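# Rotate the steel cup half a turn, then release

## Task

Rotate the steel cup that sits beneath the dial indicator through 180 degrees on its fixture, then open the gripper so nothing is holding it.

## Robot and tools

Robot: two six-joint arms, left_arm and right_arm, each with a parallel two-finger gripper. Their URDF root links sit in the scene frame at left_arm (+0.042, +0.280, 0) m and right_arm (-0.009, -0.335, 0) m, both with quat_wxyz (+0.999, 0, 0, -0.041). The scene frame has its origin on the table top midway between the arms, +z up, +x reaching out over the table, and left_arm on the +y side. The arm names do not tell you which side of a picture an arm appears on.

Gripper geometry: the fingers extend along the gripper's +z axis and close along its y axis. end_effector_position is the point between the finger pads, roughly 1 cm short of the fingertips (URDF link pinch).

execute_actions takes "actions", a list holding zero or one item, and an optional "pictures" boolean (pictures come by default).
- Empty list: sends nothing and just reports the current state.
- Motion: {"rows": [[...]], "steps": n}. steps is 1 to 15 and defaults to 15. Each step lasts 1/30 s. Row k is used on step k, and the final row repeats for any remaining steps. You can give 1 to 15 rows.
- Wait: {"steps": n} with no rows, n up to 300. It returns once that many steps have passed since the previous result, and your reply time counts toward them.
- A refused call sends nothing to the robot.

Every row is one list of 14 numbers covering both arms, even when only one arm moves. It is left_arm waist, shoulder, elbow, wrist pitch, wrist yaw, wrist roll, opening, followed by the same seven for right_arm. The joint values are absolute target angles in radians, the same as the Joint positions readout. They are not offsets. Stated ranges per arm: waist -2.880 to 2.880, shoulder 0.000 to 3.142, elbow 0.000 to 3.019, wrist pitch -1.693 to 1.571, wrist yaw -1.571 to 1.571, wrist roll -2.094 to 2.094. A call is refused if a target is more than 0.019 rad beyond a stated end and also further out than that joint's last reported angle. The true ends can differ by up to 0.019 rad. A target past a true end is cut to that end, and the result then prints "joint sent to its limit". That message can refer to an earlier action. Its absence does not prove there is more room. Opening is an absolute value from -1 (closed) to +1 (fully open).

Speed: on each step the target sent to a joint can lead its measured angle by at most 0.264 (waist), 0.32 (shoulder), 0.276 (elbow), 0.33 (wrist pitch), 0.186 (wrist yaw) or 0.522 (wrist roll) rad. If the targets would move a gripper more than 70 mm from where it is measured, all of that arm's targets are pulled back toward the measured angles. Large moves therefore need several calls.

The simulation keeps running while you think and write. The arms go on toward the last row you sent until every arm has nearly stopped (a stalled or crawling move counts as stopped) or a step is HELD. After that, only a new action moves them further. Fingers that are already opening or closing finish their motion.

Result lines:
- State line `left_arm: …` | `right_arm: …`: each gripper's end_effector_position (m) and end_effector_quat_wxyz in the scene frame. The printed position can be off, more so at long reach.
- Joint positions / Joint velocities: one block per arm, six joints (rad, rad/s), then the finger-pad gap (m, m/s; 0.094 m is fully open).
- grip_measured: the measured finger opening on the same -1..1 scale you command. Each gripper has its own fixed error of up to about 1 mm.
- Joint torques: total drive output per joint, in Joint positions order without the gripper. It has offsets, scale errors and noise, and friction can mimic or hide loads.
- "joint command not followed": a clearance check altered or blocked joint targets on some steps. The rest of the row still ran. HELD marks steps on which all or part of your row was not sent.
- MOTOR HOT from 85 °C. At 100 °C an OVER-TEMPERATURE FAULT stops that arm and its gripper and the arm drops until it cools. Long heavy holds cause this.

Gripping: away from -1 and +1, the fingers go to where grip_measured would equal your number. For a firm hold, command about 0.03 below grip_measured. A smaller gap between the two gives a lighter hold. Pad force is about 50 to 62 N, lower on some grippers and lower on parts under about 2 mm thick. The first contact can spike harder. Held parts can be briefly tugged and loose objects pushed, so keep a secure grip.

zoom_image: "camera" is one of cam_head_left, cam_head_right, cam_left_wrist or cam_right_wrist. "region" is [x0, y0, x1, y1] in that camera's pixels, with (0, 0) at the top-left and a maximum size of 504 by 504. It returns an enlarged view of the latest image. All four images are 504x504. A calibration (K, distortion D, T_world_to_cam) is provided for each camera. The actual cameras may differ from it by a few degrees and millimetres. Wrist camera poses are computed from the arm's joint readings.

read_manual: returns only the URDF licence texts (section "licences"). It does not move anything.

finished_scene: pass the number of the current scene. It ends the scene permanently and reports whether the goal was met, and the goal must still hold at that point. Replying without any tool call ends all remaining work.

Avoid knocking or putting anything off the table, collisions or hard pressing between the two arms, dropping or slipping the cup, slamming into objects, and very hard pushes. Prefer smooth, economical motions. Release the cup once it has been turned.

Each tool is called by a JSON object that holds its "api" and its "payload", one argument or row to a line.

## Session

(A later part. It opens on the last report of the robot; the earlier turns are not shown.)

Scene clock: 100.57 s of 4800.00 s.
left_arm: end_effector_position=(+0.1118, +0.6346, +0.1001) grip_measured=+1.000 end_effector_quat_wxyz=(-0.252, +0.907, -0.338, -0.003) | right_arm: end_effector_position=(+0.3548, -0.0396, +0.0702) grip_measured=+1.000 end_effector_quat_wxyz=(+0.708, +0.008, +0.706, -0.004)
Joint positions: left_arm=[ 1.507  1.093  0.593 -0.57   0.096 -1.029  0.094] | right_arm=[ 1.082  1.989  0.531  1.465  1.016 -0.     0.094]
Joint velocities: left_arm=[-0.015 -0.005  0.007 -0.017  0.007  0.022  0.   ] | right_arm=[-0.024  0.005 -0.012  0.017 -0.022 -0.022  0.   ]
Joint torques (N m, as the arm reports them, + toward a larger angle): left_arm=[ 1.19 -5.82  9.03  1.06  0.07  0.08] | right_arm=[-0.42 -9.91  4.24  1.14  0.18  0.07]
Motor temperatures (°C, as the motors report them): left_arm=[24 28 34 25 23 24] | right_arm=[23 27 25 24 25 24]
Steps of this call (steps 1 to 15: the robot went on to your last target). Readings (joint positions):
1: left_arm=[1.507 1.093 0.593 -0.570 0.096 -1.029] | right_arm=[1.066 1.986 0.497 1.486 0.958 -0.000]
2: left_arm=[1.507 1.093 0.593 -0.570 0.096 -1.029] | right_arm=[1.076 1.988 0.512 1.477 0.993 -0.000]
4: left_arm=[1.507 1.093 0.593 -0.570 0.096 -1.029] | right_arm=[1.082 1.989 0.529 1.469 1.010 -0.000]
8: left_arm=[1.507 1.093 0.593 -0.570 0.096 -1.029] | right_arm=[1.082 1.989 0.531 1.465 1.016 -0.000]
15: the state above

{"api": "execute_actions", "payload": {
  "actions": [
    {"rows":[[1.5,1.1,0.6,-0.571,0.098,-1.029,1,1.082,2.0,0.54,1.45,1.02,0,0.44]],"steps":13}
  ],
  "pictures": false
}}

{"api": "execute_actions", "payload": {
  "actions": [
    {"rows":[[1.5,1.1,0.6,-0.571,0.098,-1.029,1,1.055,1.99,0.495,1.48,0.84,0,0.44],[1.5,1.1,0.6,-0.571,0.098,-1.029,1,1.055,1.99,0.495,1.48,0.84,0,0.44],[1.5,1.1,0.6,-0.571,0.098,-1.029,1,1.01,1.99,0.45,1.52,0.666,0,0.44],[1.5,1.1,0.6,-0.571,0.098,-1.029,1,1.01,1.99,0.45,1.52,0.666,0,0.44],[1.5,1.1,0.6,-0.571,0.098,-1.029,1,0.948,1.99,0.425,1.545,0.47,0,0.44],[1.5,1.1,0.6,-0.571,0.098,-1.029,1,0.948,1.99,0.425,1.545,0.47,0,0.44],[1.5,1.1,0.6,-0.571,0.098,-1.029,1,0.887,1.99,0.405,1.565,0.278,0,0.44],[1.5,1.1,0.6,-0.571,0.098,-1.029,1,0.887,1.99,0.405,1.565,0.278,0,0.44],[1.5,1.1,0.6,-0.571,0.098,-1.029,1,0.815,1.99,0.397,1.565,0.073,0,0.44],[1.5,1.1,0.6,-0.571,0.098,-1.029,1,0.815,1.99,0.397,1.565,0.073,0,0.44],[1.5,1.1,0.6,-0.571,0.098,-1.029,1,0.747,1.99,0.395,1.565,-0.13,0,0.44],[1.5,1.1,0.6,-0.571,0.098,-1.029,1,0.747,1.99,0.395,1.565,-0.13,0,0.44],[1.5,1.1,0.6,-0.571,0.098,-1.029,1,0.68,1.99,0.41,1.56,-0.33,0,0.44],[1.5,1.1,0.6,-0.571,0.098,-1.029,1,0.68,1.99,0.41,1.56,-0.33,0,0.44],[1.5,1.1,0.6,-0.571,0.098,-1.029,1,0.615,1.99,0.43,1.55,-0.53,0,0.44]],"steps":15}
  ],
  "pictures": false
}}

{"api": "execute_actions", "payload": {
  "actions": [
    {"steps":12}
  ],
  "pictures": false
}}

{"api": "execute_actions", "payload": {
  "actions": [
    {"rows":[[1.5,1.1,0.6,-0.571,0.098,-1.029,1,0.615,1.99,0.43,1.55,-0.53,0,1]],"steps":10}
  ],
  "pictures": false
}}

{"api": "execute_actions", "payload": {
  "actions": [
    {"rows":[[1.5,1.1,0.6,-0.571,0.098,-1.029,1,0.67,1.99,0.41,1.56,-0.33,0,1],[1.5,1.1,0.6,-0.571,0.098,-1.029,1,0.71,1.99,0.41,1.56,-0.33,0,1],[1.5,1.1,0.6,-0.571,0.098,-1.029,1,0.755,1.99,0.395,1.565,-0.13,0,1],[1.5,1.1,0.6,-0.571,0.098,-1.029,1,0.78,1.99,0.395,1.565,-0.13,0,1],[1.5,1.1,0.6,-0.571,0.098,-1.029,1,0.823,1.99,0.397,1.565,0.073,0,1],[1.5,1.1,0.6,-0.571,0.098,-1.029,1,0.85,1.99,0.397,1.565,0.073,0,1],[1.5,1.1,0.6,-0.571,0.098,-1.029,1,0.89,1.995,0.405,1.565,0.278,0,1],[1.5,1.1,0.6,-0.571,0.098,-1.029,1,0.91,1.995,0.405,1.565,0.278,0,1],[1.5,1.1,0.6,-0.571,0.098,-1.029,1,0.95,2.0,0.43,1.545,0.47,0,1],[1.5,1.1,0.6,-0.571,0.098,-1.029,1,0.975,2.0,0.44,1.545,0.47,0,1],[1.5,1.1,0.6,-0.571,0.098,-1.029,1,1.01,2.0,0.46,1.52,0.666,0,1],[1.5,1.1,0.6,-0.571,0.098,-1.029,1,1.028,2.0,0.47,1.52,0.666,0,1],[1.5,1.1,0.6,-0.571,0.098,-1.029,1,1.055,2.005,0.5,1.48,0.84,0,1],[1.5,1.1,0.6,-0.571,0.098,-1.029,1,1.065,2.005,0.51,1.48,0.84,0,1],[1.5,1.1,0.6,-0.571,0.098,-1.029,1,1.082,2.01,0.54,1.45,1.02,0,1]],"steps":15}
  ],
  "pictures": false
}}

{"api": "execute_actions", "payload": {
  "actions": [
    {"steps":12}
  ],
  "pictures": false
}}

{"api": "execute_actions", "payload": {
  "actions": [
    {"rows":[[1.5,1.1,0.6,-0.571,0.098,-1.029,1,1.082,2.0,0.54,1.45,1.02,0,0.44]],"steps":13}
  ]
}}

Scene clock: 129.47 s of 4800.00 s.
left_arm: end_effector_position=(+0.1118, +0.6346, +0.1001) grip_measured=+1.000 end_effector_quat_wxyz=(-0.252, +0.907, -0.338, -0.003) | right_arm: end_effector_position=(+0.3548, -0.0396, +0.0710) grip_measured=+0.465 end_effector_quat_wxyz=(+0.709, +0.009, +0.705, -0.004)
Joint positions: left_arm=[ 1.507  1.093  0.593 -0.57   0.096 -1.029  0.094] | right_arm=[ 1.083  1.988  0.531  1.465  1.017 -0.     0.069]
Joint velocities: left_arm=[-0.015 -0.015  0.002  0.007  0.051 -0.007  0.   ] | right_arm=[-0.005  0.005 -0.022  0.002 -0.022 -0.051  0.   ]
Joint torques (N m, as the arm reports them, + toward a larger angle): left_arm=[ 1.16 -5.76  9.02  1.07  0.07  0.08] | right_arm=[ -0.57 -10.25   4.29   1.13   0.11   0.06]
Motor temperatures (°C, as the motors report them): left_arm=[24 28 35 25 23 24] | right_arm=[23 27 24 24 25 24]
Steps of this call (steps 1 to 15: the robot went on to your last target; steps 16 to 90: nothing new was sent; then 25.47 s passed at rest; steps 91 to 103: all 13 steps of this action). Readings (joint positions):
91: left_arm=[1.507 1.093 0.593 -0.570 0.096 -1.029] | right_arm=[1.082 1.989 0.531 1.465 1.016 -0.000]
92: left_arm=[1.507 1.093 0.593 -0.570 0.096 -1.029] | right_arm=[1.082 1.989 0.531 1.465 1.016 -0.000]
94: left_arm=[1.507 1.093 0.593 -0.570 0.096 -1.029] | right_arm=[1.083 1.988 0.531 1.465 1.017 -0.000]
98: left_arm=[1.507 1.093 0.593 -0.570 0.096 -1.029] | right_arm=[1.083 1.988 0.531 1.465 1.017 -0.000]
103: the state above

Scene clock: 129.97 s of 4800.00 s.
left_arm: end_effector_position=(+0.1118, +0.6346, +0.1001) grip_measured=+1.000 end_effector_quat_wxyz=(-0.252, +0.907, -0.338, -0.003) | right_arm: end_effector_position=(+0.3490, -0.0285, +0.0721) grip_measured=+0.460 end_effector_quat_wxyz=(+0.639, -0.303, +0.638, +0.305)
Joint positions: left_arm=[ 1.507  1.093  0.593 -0.57   0.096 -1.029  0.094] | right_arm=[ 0.69   1.966  0.394  1.574 -0.281  0.004  0.069]
Joint velocities: left_arm=[ 0.005  0.005 -0.002  0.007 -0.022 -0.066  0.   ] | right_arm=[-1.07   0.024  0.203 -0.178 -2.733  0.095  0.001]
Joint torques (N m, as the arm reports them, + toward a larger angle): left_arm=[ 1.16 -5.81  9.02  1.07  0.07  0.08] | right_arm=[-1.04 -9.14  4.77  1.56  0.57 -0.09]
Motor temperatures (°C, as the motors report them): left_arm=[24 28 35 25 23 24] | right_arm=[23 27 24 24 25 24]
Steps of this call (steps 1 to 15: all 15 steps of this action). Readings (joint positions):
1: left_arm=[1.507 1.093 0.593 -0.570 0.096 -1.029] | right_arm=[1.077 1.986 0.521 1.472 0.971 -0.002]
2: left_arm=[1.507 1.093 0.593 -0.570 0.096 -1.029] | right_arm=[1.062 1.981 0.504 1.483 0.912 0.001]
4: left_arm=[1.507 1.093 0.593 -0.570 0.096 -1.029] | right_arm=[1.026 1.975 0.466 1.511 0.757 0.002]
8: left_arm=[1.507 1.093 0.593 -0.570 0.096 -1.029] | right_arm=[0.922 1.972 0.409 1.568 0.403 0.002]
15: the state above

Scene clock: 130.37 s of 4800.00 s.
left_arm: end_effector_position=(+0.1118, +0.6346, +0.1001) grip_measured=+1.000 end_effector_quat_wxyz=(-0.252, +0.907, -0.338, -0.003) | right_arm: end_effector_position=(+0.3464, -0.0270, +0.0721) grip_measured=+0.460 end_effector_quat_wxyz=(+0.613, -0.353, +0.610, +0.357)
Joint positions: left_arm=[ 1.507  1.093  0.593 -0.57   0.096 -1.029  0.094] | right_arm=[ 0.615  1.973  0.42   1.56  -0.521  0.006  0.069]
Joint velocities: left_arm=[-0.015 -0.005 -0.012 -0.002 -0.051  0.007  0.   ] | right_arm=[-0.005  0.015 -0.022 -0.027 -0.037  0.007 -0.001]
Joint torques (N m, as the arm reports them, + toward a larger angle): left_arm=[ 1.19 -5.76  9.03  1.07  0.07  0.08] | right_arm=[-0.42 -9.12  3.62  1.57 -0.42  0.  ]
Motor temperatures (°C, as the motors report them): left_arm=[24 28 35 25 23 24] | right_arm=[23 27 24 24 25 24]
Steps of this call (steps 1 to 12: the robot went on to your last target). Readings (joint positions):
1: left_arm=[1.507 1.093 0.593 -0.570 0.096 -1.029] | right_arm=[0.658 1.968 0.403 1.568 -0.382 0.004]
2: left_arm=[1.507 1.093 0.593 -0.570 0.096 -1.029] | right_arm=[0.632 1.970 0.412 1.563 -0.463 0.004]
4: left_arm=[1.507 1.093 0.593 -0.570 0.096 -1.029] | right_arm=[0.615 1.972 0.420 1.560 -0.520 0.006]
8: left_arm=[1.507 1.093 0.593 -0.570 0.096 -1.029] | right_arm=[0.615 1.973 0.420 1.560 -0.521 0.006]
12: the state above

Scene clock: 130.70 s of 4800.00 s.
left_arm: end_effector_position=(+0.1118, +0.6346, +0.1001) grip_measured=+1.000 end_effector_quat_wxyz=(-0.252, +0.907, -0.338, -0.003) | right_arm: end_effector_position=(+0.3456, -0.0265, +0.0720) grip_measured=+1.000 end_effector_quat_wxyz=(+0.612, -0.355, +0.609, +0.359)
Joint positions: left_arm=[ 1.507  1.093  0.593 -0.57   0.096 -1.029  0.094] | right_arm=[ 0.615  1.973  0.42   1.56  -0.526  0.006  0.094]
Joint velocities: left_arm=[-0.015 -0.005  0.007  0.007  0.051 -0.037  0.   ] | right_arm=[-0.015  0.005  0.002 -0.022 -0.022 -0.037  0.   ]
Joint torques (N m, as the arm reports them, + toward a larger angle): left_arm=[ 1.17 -5.79  9.02  1.06  0.07  0.08] | right_arm=[-0.46 -9.06  3.56  1.57 -0.17  0.  ]
Motor temperatures (°C, as the motors report them): left_arm=[24 28 35 25 23 24] | right_arm=[23 27 24 24 25 24]
Steps of this call (steps 1 to 10: all 10 steps of this action). Readings (joint positions):
1: left_arm=[1.507 1.093 0.593 -0.570 0.096 -1.029] | right_arm=[0.615 1.973 0.420 1.560 -0.522 0.006]
2: left_arm=[1.507 1.093 0.593 -0.570 0.096 -1.029] | right_arm=[0.615 1.973 0.420 1.560 -0.525 0.006]
4: left_arm=[1.507 1.093 0.593 -0.570 0.096 -1.029] | right_arm=[0.615 1.973 0.420 1.560 -0.526 0.006]
8: left_arm=[1.507 1.093 0.593 -0.570 0.096 -1.029] | right_arm=[0.615 1.973 0.420 1.560 -0.526 0.006]
10: the state above

Scene clock: 131.20 s of 4800.00 s.
left_arm: end_effector_position=(+0.1118, +0.6346, +0.1001) grip_measured=+1.000 end_effector_quat_wxyz=(-0.252, +0.907, -0.338, -0.003) | right_arm: end_effector_position=(+0.3519, -0.0442, +0.0683) grip_measured=+1.000 end_effector_quat_wxyz=(+0.705, -0.030, +0.707, +0.034)
Joint positions: left_arm=[ 1.507  1.093  0.593 -0.57   0.096 -1.029  0.094] | right_arm=[1.051 1.983 0.477 1.502 0.879 0.009 0.094]
Joint velocities: left_arm=[-0.015 -0.005 -0.027  0.002  0.007  0.007  0.   ] | right_arm=[ 0.552  0.073  0.618 -0.51   2.484 -0.037  0.   ]
Joint torques (N m, as the arm reports them, + toward a larger angle): left_arm=[ 1.17 -5.79  9.02  1.06  0.07  0.08] | right_arm=[-0.86 -8.93  5.44  1.33 -0.31 -0.03]
Motor temperatures (°C, as the motors report them): left_arm=[24 28 35 25 23 24] | right_arm=[23 27 24 24 25 24]
Steps of this call (steps 1 to 15: all 15 steps of this action). Readings (joint positions):
1: left_arm=[1.507 1.093 0.593 -0.570 0.096 -1.029] | right_arm=[0.622 1.973 0.418 1.560 -0.431 0.006]
2: left_arm=[1.507 1.093 0.593 -0.570 0.096 -1.029] | right_arm=[0.636 1.973 0.416 1.560 -0.385 0.007]
4: left_arm=[1.507 1.093 0.593 -0.570 0.096 -1.029] | right_arm=[0.703 1.973 0.405 1.562 -0.204 0.013]
8: left_arm=[1.507 1.093 0.593 -0.570 0.096 -1.029] | right_arm=[0.858 1.974 0.403 1.562 0.198 0.010]
15: the state above

Scene clock: 131.60 s of 4800.00 s.
left_arm: end_effector_position=(+0.1118, +0.6346, +0.1001) grip_measured=+1.000 end_effector_quat_wxyz=(-0.252, +0.907, -0.338, -0.003) | right_arm: end_effector_position=(+0.3549, -0.0395, +0.0707) grip_measured=+1.000 end_effector_quat_wxyz=(+0.709, +0.011, +0.705, -0.000)
Joint positions: left_arm=[ 1.507  1.093  0.593 -0.57   0.096 -1.029  0.094] | right_arm=[1.082 1.989 0.531 1.466 1.016 0.009 0.094]
Joint velocities: left_arm=[ 0.005 -0.005 -0.007 -0.002  0.022 -0.037  0.   ] | right_arm=[-0.005 -0.005  0.002 -0.012  0.022  0.007  0.   ]
Joint torques (N m, as the arm reports them, + toward a larger angle): left_arm=[ 1.18 -5.77  9.02  1.08  0.07  0.08] | right_arm=[-0.65 -9.5   4.2   1.13  0.17 -0.02]
Motor temperatures (°C, as the motors report them): left_arm=[24 28 35 25 23 24] | right_arm=[23 27 24 24 25 24]
Steps of this call (steps 1 to 12: the robot went on to your last target). Readings (joint positions):
1: left_arm=[1.507 1.093 0.593 -0.570 0.096 -1.029] | right_arm=[1.066 1.985 0.497 1.487 0.958 0.009]
2: left_arm=[1.507 1.093 0.593 -0.570 0.096 -1.029] | right_arm=[1.075 1.987 0.512 1.477 0.993 0.009]
4: left_arm=[1.507 1.093 0.593 -0.570 0.096 -1.029] | right_arm=[1.082 1.988 0.529 1.469 1.010 0.009]
8: left_arm=[1.507 1.093 0.593 -0.570 0.096 -1.029] | right_arm=[1.082 1.989 0.531 1.466 1.016 0.009]
12: the state above

Scene clock: 132.03 s of 4800.00 s.
left_arm: end_effector_position=(+0.1118, +0.6346, +0.1001) grip_measured=+1.000 end_effector_quat_wxyz=(-0.252, +0.907, -0.338, -0.003) | right_arm: end_effector_position=(+0.3549, -0.0397, +0.0712) grip_measured=+0.466 end_effector_quat_wxyz=(+0.709, +0.011, +0.705, -0.002)
Joint positions: left_arm=[ 1.507  1.093  0.593 -0.57   0.096 -1.029  0.094] | right_arm=[1.082 1.988 0.531 1.466 1.018 0.004 0.069]
Joint velocities: left_arm=[-0.015 -0.005  0.017  0.007 -0.022 -0.095  0.   ] | right_arm=[ 0.005 -0.005  0.007 -0.017 -0.022 -0.022  0.001]
Joint torques (N m, as the arm reports them, + toward a larger angle): left_arm=[ 1.16 -5.8   9.01  1.06  0.07  0.08] | right_arm=[ -0.5  -10.27   4.26   1.14   0.08   0.01]
Motor temperatures (°C, as the motors report them): left_arm=[24 28 35 25 23 24] | right_arm=[23 27 24 24 25 24]
Steps of this call (steps 1 to 13: all 13 steps of this action). Readings (joint positions):
1: left_arm=[1.507 1.093 0.593 -0.570 0.096 -1.029] | right_arm=[1.082 1.989 0.531 1.466 1.016 0.008]
2: left_arm=[1.507 1.093 0.593 -0.570 0.096 -1.029] | right_arm=[1.082 1.989 0.531 1.466 1.016 0.008]
4: left_arm=[1.507 1.093 0.593 -0.570 0.096 -1.029] | right_arm=[1.082 1.988 0.531 1.466 1.018 0.004]
8: left_arm=[1.507 1.093 0.593 -0.570 0.096 -1.029] | right_arm=[1.082 1.988 0.531 1.466 1.018 0.004]
13: the state above
camera_calibration (this result's frames):
cam_left_wrist: T_world_to_cam=[[0.624608, 0.647902, 0.43599, -0.522144], [0.525859, -0.76169, 0.378552, 0.389149], [0.577353, -0.00717741, -0.816463, 0.147011], [0, 0, 0, 1]] pos_world=[0.0366205, 0.635764, 0.200365]
cam_right_wrist: T_world_to_cam=[[-0.0305783, -0.999264, -0.0231458, -0.0299246], [-0.575361, 0.0365325, -0.817083, 0.271029], [0.817328, -0.0116679, -0.576055, -0.125408], [0, 0, 0, 1]] pos_world=[0.257524, -0.0412671, 0.148519]

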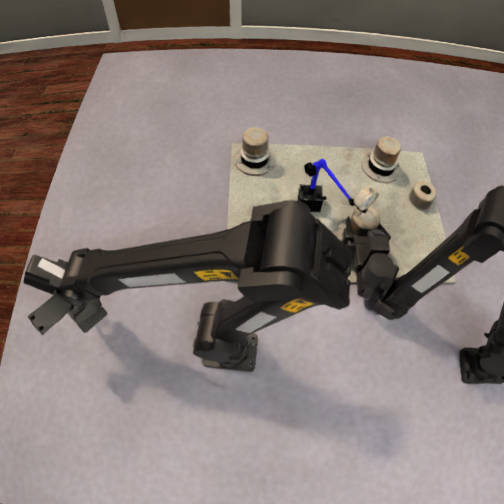

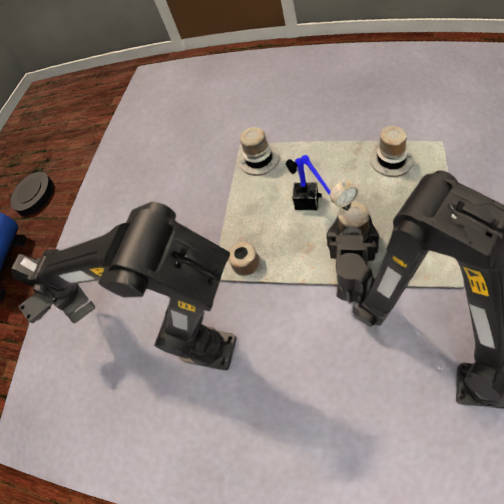

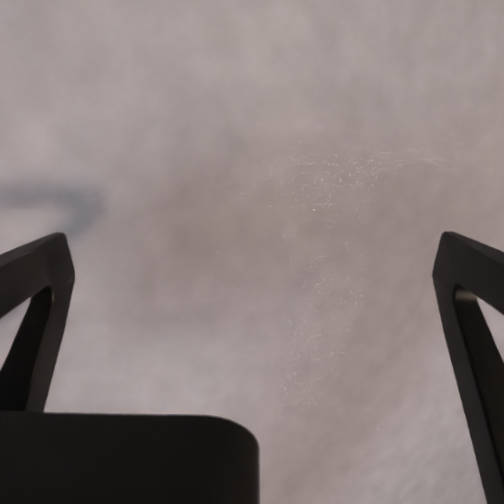

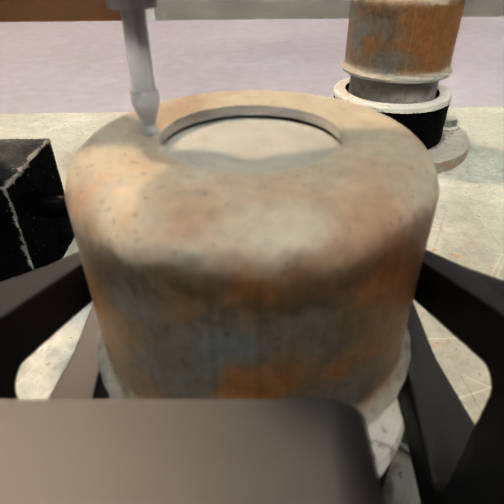

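{"api": "execute_actions", "payload": {
  "actions": [
    {"rows":[[1.5,1.1,0.6,-0.571,0.098,-1.029,1,1.055,1.99,0.495,1.48,0.84,0,0.43],[1.5,1.1,0.6,-0.571,0.098,-1.029,1,1.055,1.99,0.495,1.48,0.84,0,0.43],[1.5,1.1,0.6,-0.571,0.098,-1.029,1,1.01,1.99,0.45,1.52,0.666,0,0.43],[1.5,1.1,0.6,-0.571,0.098,-1.029,1,1.01,1.99,0.45,1.52,0.666,0,0.43],[1.5,1.1,0.6,-0.571,0.098,-1.029,1,0.948,1.99,0.425,1.545,0.47,0,0.43],[1.5,1.1,0.6,-0.571,0.098,-1.029,1,0.948,1.99,0.425,1.545,0.47,0,0.43],[1.5,1.1,0.6,-0.571,0.098,-1.029,1,0.887,1.99,0.405,1.565,0.278,0,0.43],[1.5,1.1,0.6,-0.571,0.098,-1.029,1,0.887,1.99,0.405,1.565,0.278,0,0.43],[1.5,1.1,0.6,-0.571,0.098,-1.029,1,0.815,1.99,0.397,1.565,0.073,0,0.43],[1.5,1.1,0.6,-0.571,0.098,-1.029,1,0.815,1.99,0.397,1.565,0.073,0,0.43],[1.5,1.1,0.6,-0.571,0.098,-1.029,1,0.747,1.99,0.395,1.565,-0.13,0,0.43],[1.5,1.1,0.6,-0.571,0.098,-1.029,1,0.747,1.99,0.395,1.565,-0.13,0,0.43],[1.5,1.1,0.6,-0.571,0.098,-1.029,1,0.68,1.99,0.41,1.56,-0.33,0,0.43],[1.5,1.1,0.6,-0.571,0.098,-1.029,1,0.68,1.99,0.41,1.56,-0.33,0,0.43],[1.5,1.1,0.6,-0.571,0.098,-1.029,1,0.637,1.99,0.422,1.555,-0.455,0,0.43]],"steps":15}
  ],
  "pictures": false
}}

{"api": "execute_actions", "payload": {
  "actions": [
    {"steps":12}
  ],
  "pictures": false
}}

{"api": "execute_actions", "payload": {
  "actions": [
    {"rows":[[1.5,1.1,0.6,-0.571,0.098,-1.029,1,0.637,1.99,0.422,1.555,-0.455,0,1]],"steps":12}
  ],
  "pictures": false
}}

Scene clock: 151.60 s of 4800.00 s.
left_arm: end_effector_position=(+0.1118, +0.6346, +0.1001) grip_measured=+1.000 end_effector_quat_wxyz=(-0.252, +0.907, -0.338, -0.003) | right_arm: end_effector_position=(+0.3485, -0.0286, +0.0719) grip_measured=+0.464 end_effector_quat_wxyz=(+0.639, -0.302, +0.639, +0.305)
Joint positions: left_arm=[ 1.507  1.093  0.593 -0.57   0.096 -1.029  0.094] | right_arm=[ 0.692  1.966  0.392  1.575 -0.278  0.004  0.069]
Joint velocities: left_arm=[-0.005 -0.015  0.012 -0.012 -0.007 -0.037  0.   ] | right_arm=[-0.982  0.034  0.193 -0.164 -2.571  0.095  0.   ]
Joint torques (N m, as the arm reports them, + toward a larger angle): left_arm=[ 1.15 -5.79  9.03  1.06  0.07  0.08] | right_arm=[ 0.15 -8.65  4.    1.73  0.11 -0.04]
Motor temperatures (°C, as the motors report them): left_arm=[24 27 35 25 23 24] | right_arm=[23 27 24 24 25 24]
Steps of this call (steps 1 to 15: the robot went on to your last target; steps 16 to 90: nothing new was sent; then 16.07 s passed at rest; steps 91 to 105: all 15 steps of this action). Readings (joint positions):
91: left_arm=[1.507 1.093 0.593 -0.570 0.096 -1.029] | right_arm=[1.077 1.986 0.520 1.472 0.972 -0.000]
92: left_arm=[1.507 1.093 0.593 -0.570 0.096 -1.029] | right_arm=[1.062 1.980 0.504 1.482 0.912 0.002]
94: left_arm=[1.507 1.093 0.593 -0.570 0.096 -1.029] | right_arm=[1.026 1.975 0.466 1.511 0.757 0.004]
98: left_arm=[1.507 1.093 0.593 -0.570 0.096 -1.029] | right_arm=[0.922 1.972 0.409 1.568 0.401 0.003]
105: the state above

Scene clock: 152.00 s of 4800.00 s.
left_arm: end_effector_position=(+0.1118, +0.6346, +0.1001) grip_measured=+1.000 end_effector_quat_wxyz=(-0.252, +0.907, -0.338, -0.003) | right_arm: end_effector_position=(+0.3472, -0.0274, +0.0721) grip_measured=+0.464 end_effector_quat_wxyz=(+0.621, -0.338, +0.619, +0.342)
Joint positions: left_arm=[ 1.507  1.093  0.593 -0.57   0.096 -1.029  0.094] | right_arm=[ 0.637  1.971  0.411  1.567 -0.448  0.006  0.069]
Joint velocities: left_arm=[-0.015  0.005 -0.007  0.007 -0.007 -0.051  0.   ] | right_arm=[ 0.005 -0.005 -0.007 -0.007 -0.037 -0.037  0.   ]
Joint torques (N m, as the arm reports them, + toward a larger angle): left_arm=[ 1.17 -5.79  9.02  1.06  0.07  0.08] | right_arm=[-0.41 -8.9   3.68  1.52 -0.32  0.  ]
Motor temperatures (°C, as the motors report them): left_arm=[24 27 35 25 23 24] | right_arm=[23 27 24 24 25 24]
Steps of this call (steps 1 to 12: the robot went on to your last target). Readings (joint positions):
1: left_arm=[1.507 1.093 0.593 -0.570 0.096 -1.029] | right_arm=[0.662 1.968 0.401 1.570 -0.372 0.004]
2: left_arm=[1.507 1.093 0.593 -0.570 0.096 -1.029] | right_arm=[0.643 1.970 0.408 1.567 -0.426 0.006]
4: left_arm=[1.507 1.093 0.593 -0.570 0.096 -1.029] | right_arm=[0.637 1.971 0.411 1.567 -0.448 0.007]
8: left_arm=[1.507 1.093 0.593 -0.570 0.096 -1.029] | right_arm=[0.637 1.971 0.411 1.567 -0.448 0.006]
12: the state above

Scene clock: 152.40 s of 4800.00 s.
left_arm: end_effector_position=(+0.1118, +0.6346, +0.1001) grip_measured=+1.000 end_effector_quat_wxyz=(-0.252, +0.907, -0.338, -0.003) | right_arm: end_effector_position=(+0.3468, -0.0271, +0.0718) grip_measured=+1.000 end_effector_quat_wxyz=(+0.620, -0.339, +0.619, +0.343)
Joint positions: left_arm=[ 1.507  1.093  0.593 -0.57   0.096 -1.029  0.094] | right_arm=[ 0.637  1.972  0.411  1.566 -0.451  0.006  0.094]
Joint velocities: left_arm=[ 0.005  0.015  0.002  0.002  0.022 -0.037  0.   ] | right_arm=[-0.015 -0.005 -0.032 -0.012 -0.037  0.037  0.   ]
Joint torques (N m, as the arm reports them, + toward a larger angle): left_arm=[ 1.2  -5.79  9.02  1.08  0.07  0.08] | right_arm=[-0.43 -8.88  3.7   1.54 -0.18  0.  ]
Motor temperatures (°C, as the motors report them): left_arm=[24 27 35 25 23 24] | right_arm=[23 27 24 24 25 24]
Steps of this call (steps 1 to 12: all 12 steps of this action). Readings (joint positions):
1: left_arm=[1.507 1.093 0.593 -0.570 0.096 -1.029] | right_arm=[0.637 1.972 0.411 1.566 -0.449 0.006]
2: left_arm=[1.507 1.093 0.593 -0.570 0.096 -1.029] | right_arm=[0.637 1.972 0.411 1.566 -0.450 0.006]
4: left_arm=[1.507 1.093 0.593 -0.570 0.096 -1.029] | right_arm=[0.637 1.972 0.411 1.566 -0.451 0.006]
8: left_arm=[1.507 1.093 0.593 -0.570 0.096 -1.029] | right_arm=[0.637 1.972 0.411 1.566 -0.451 0.006]
12: the state above

{"api": "finished_scene", "payload": {
  "scene": 2
}}

The scene is finished: the task was done.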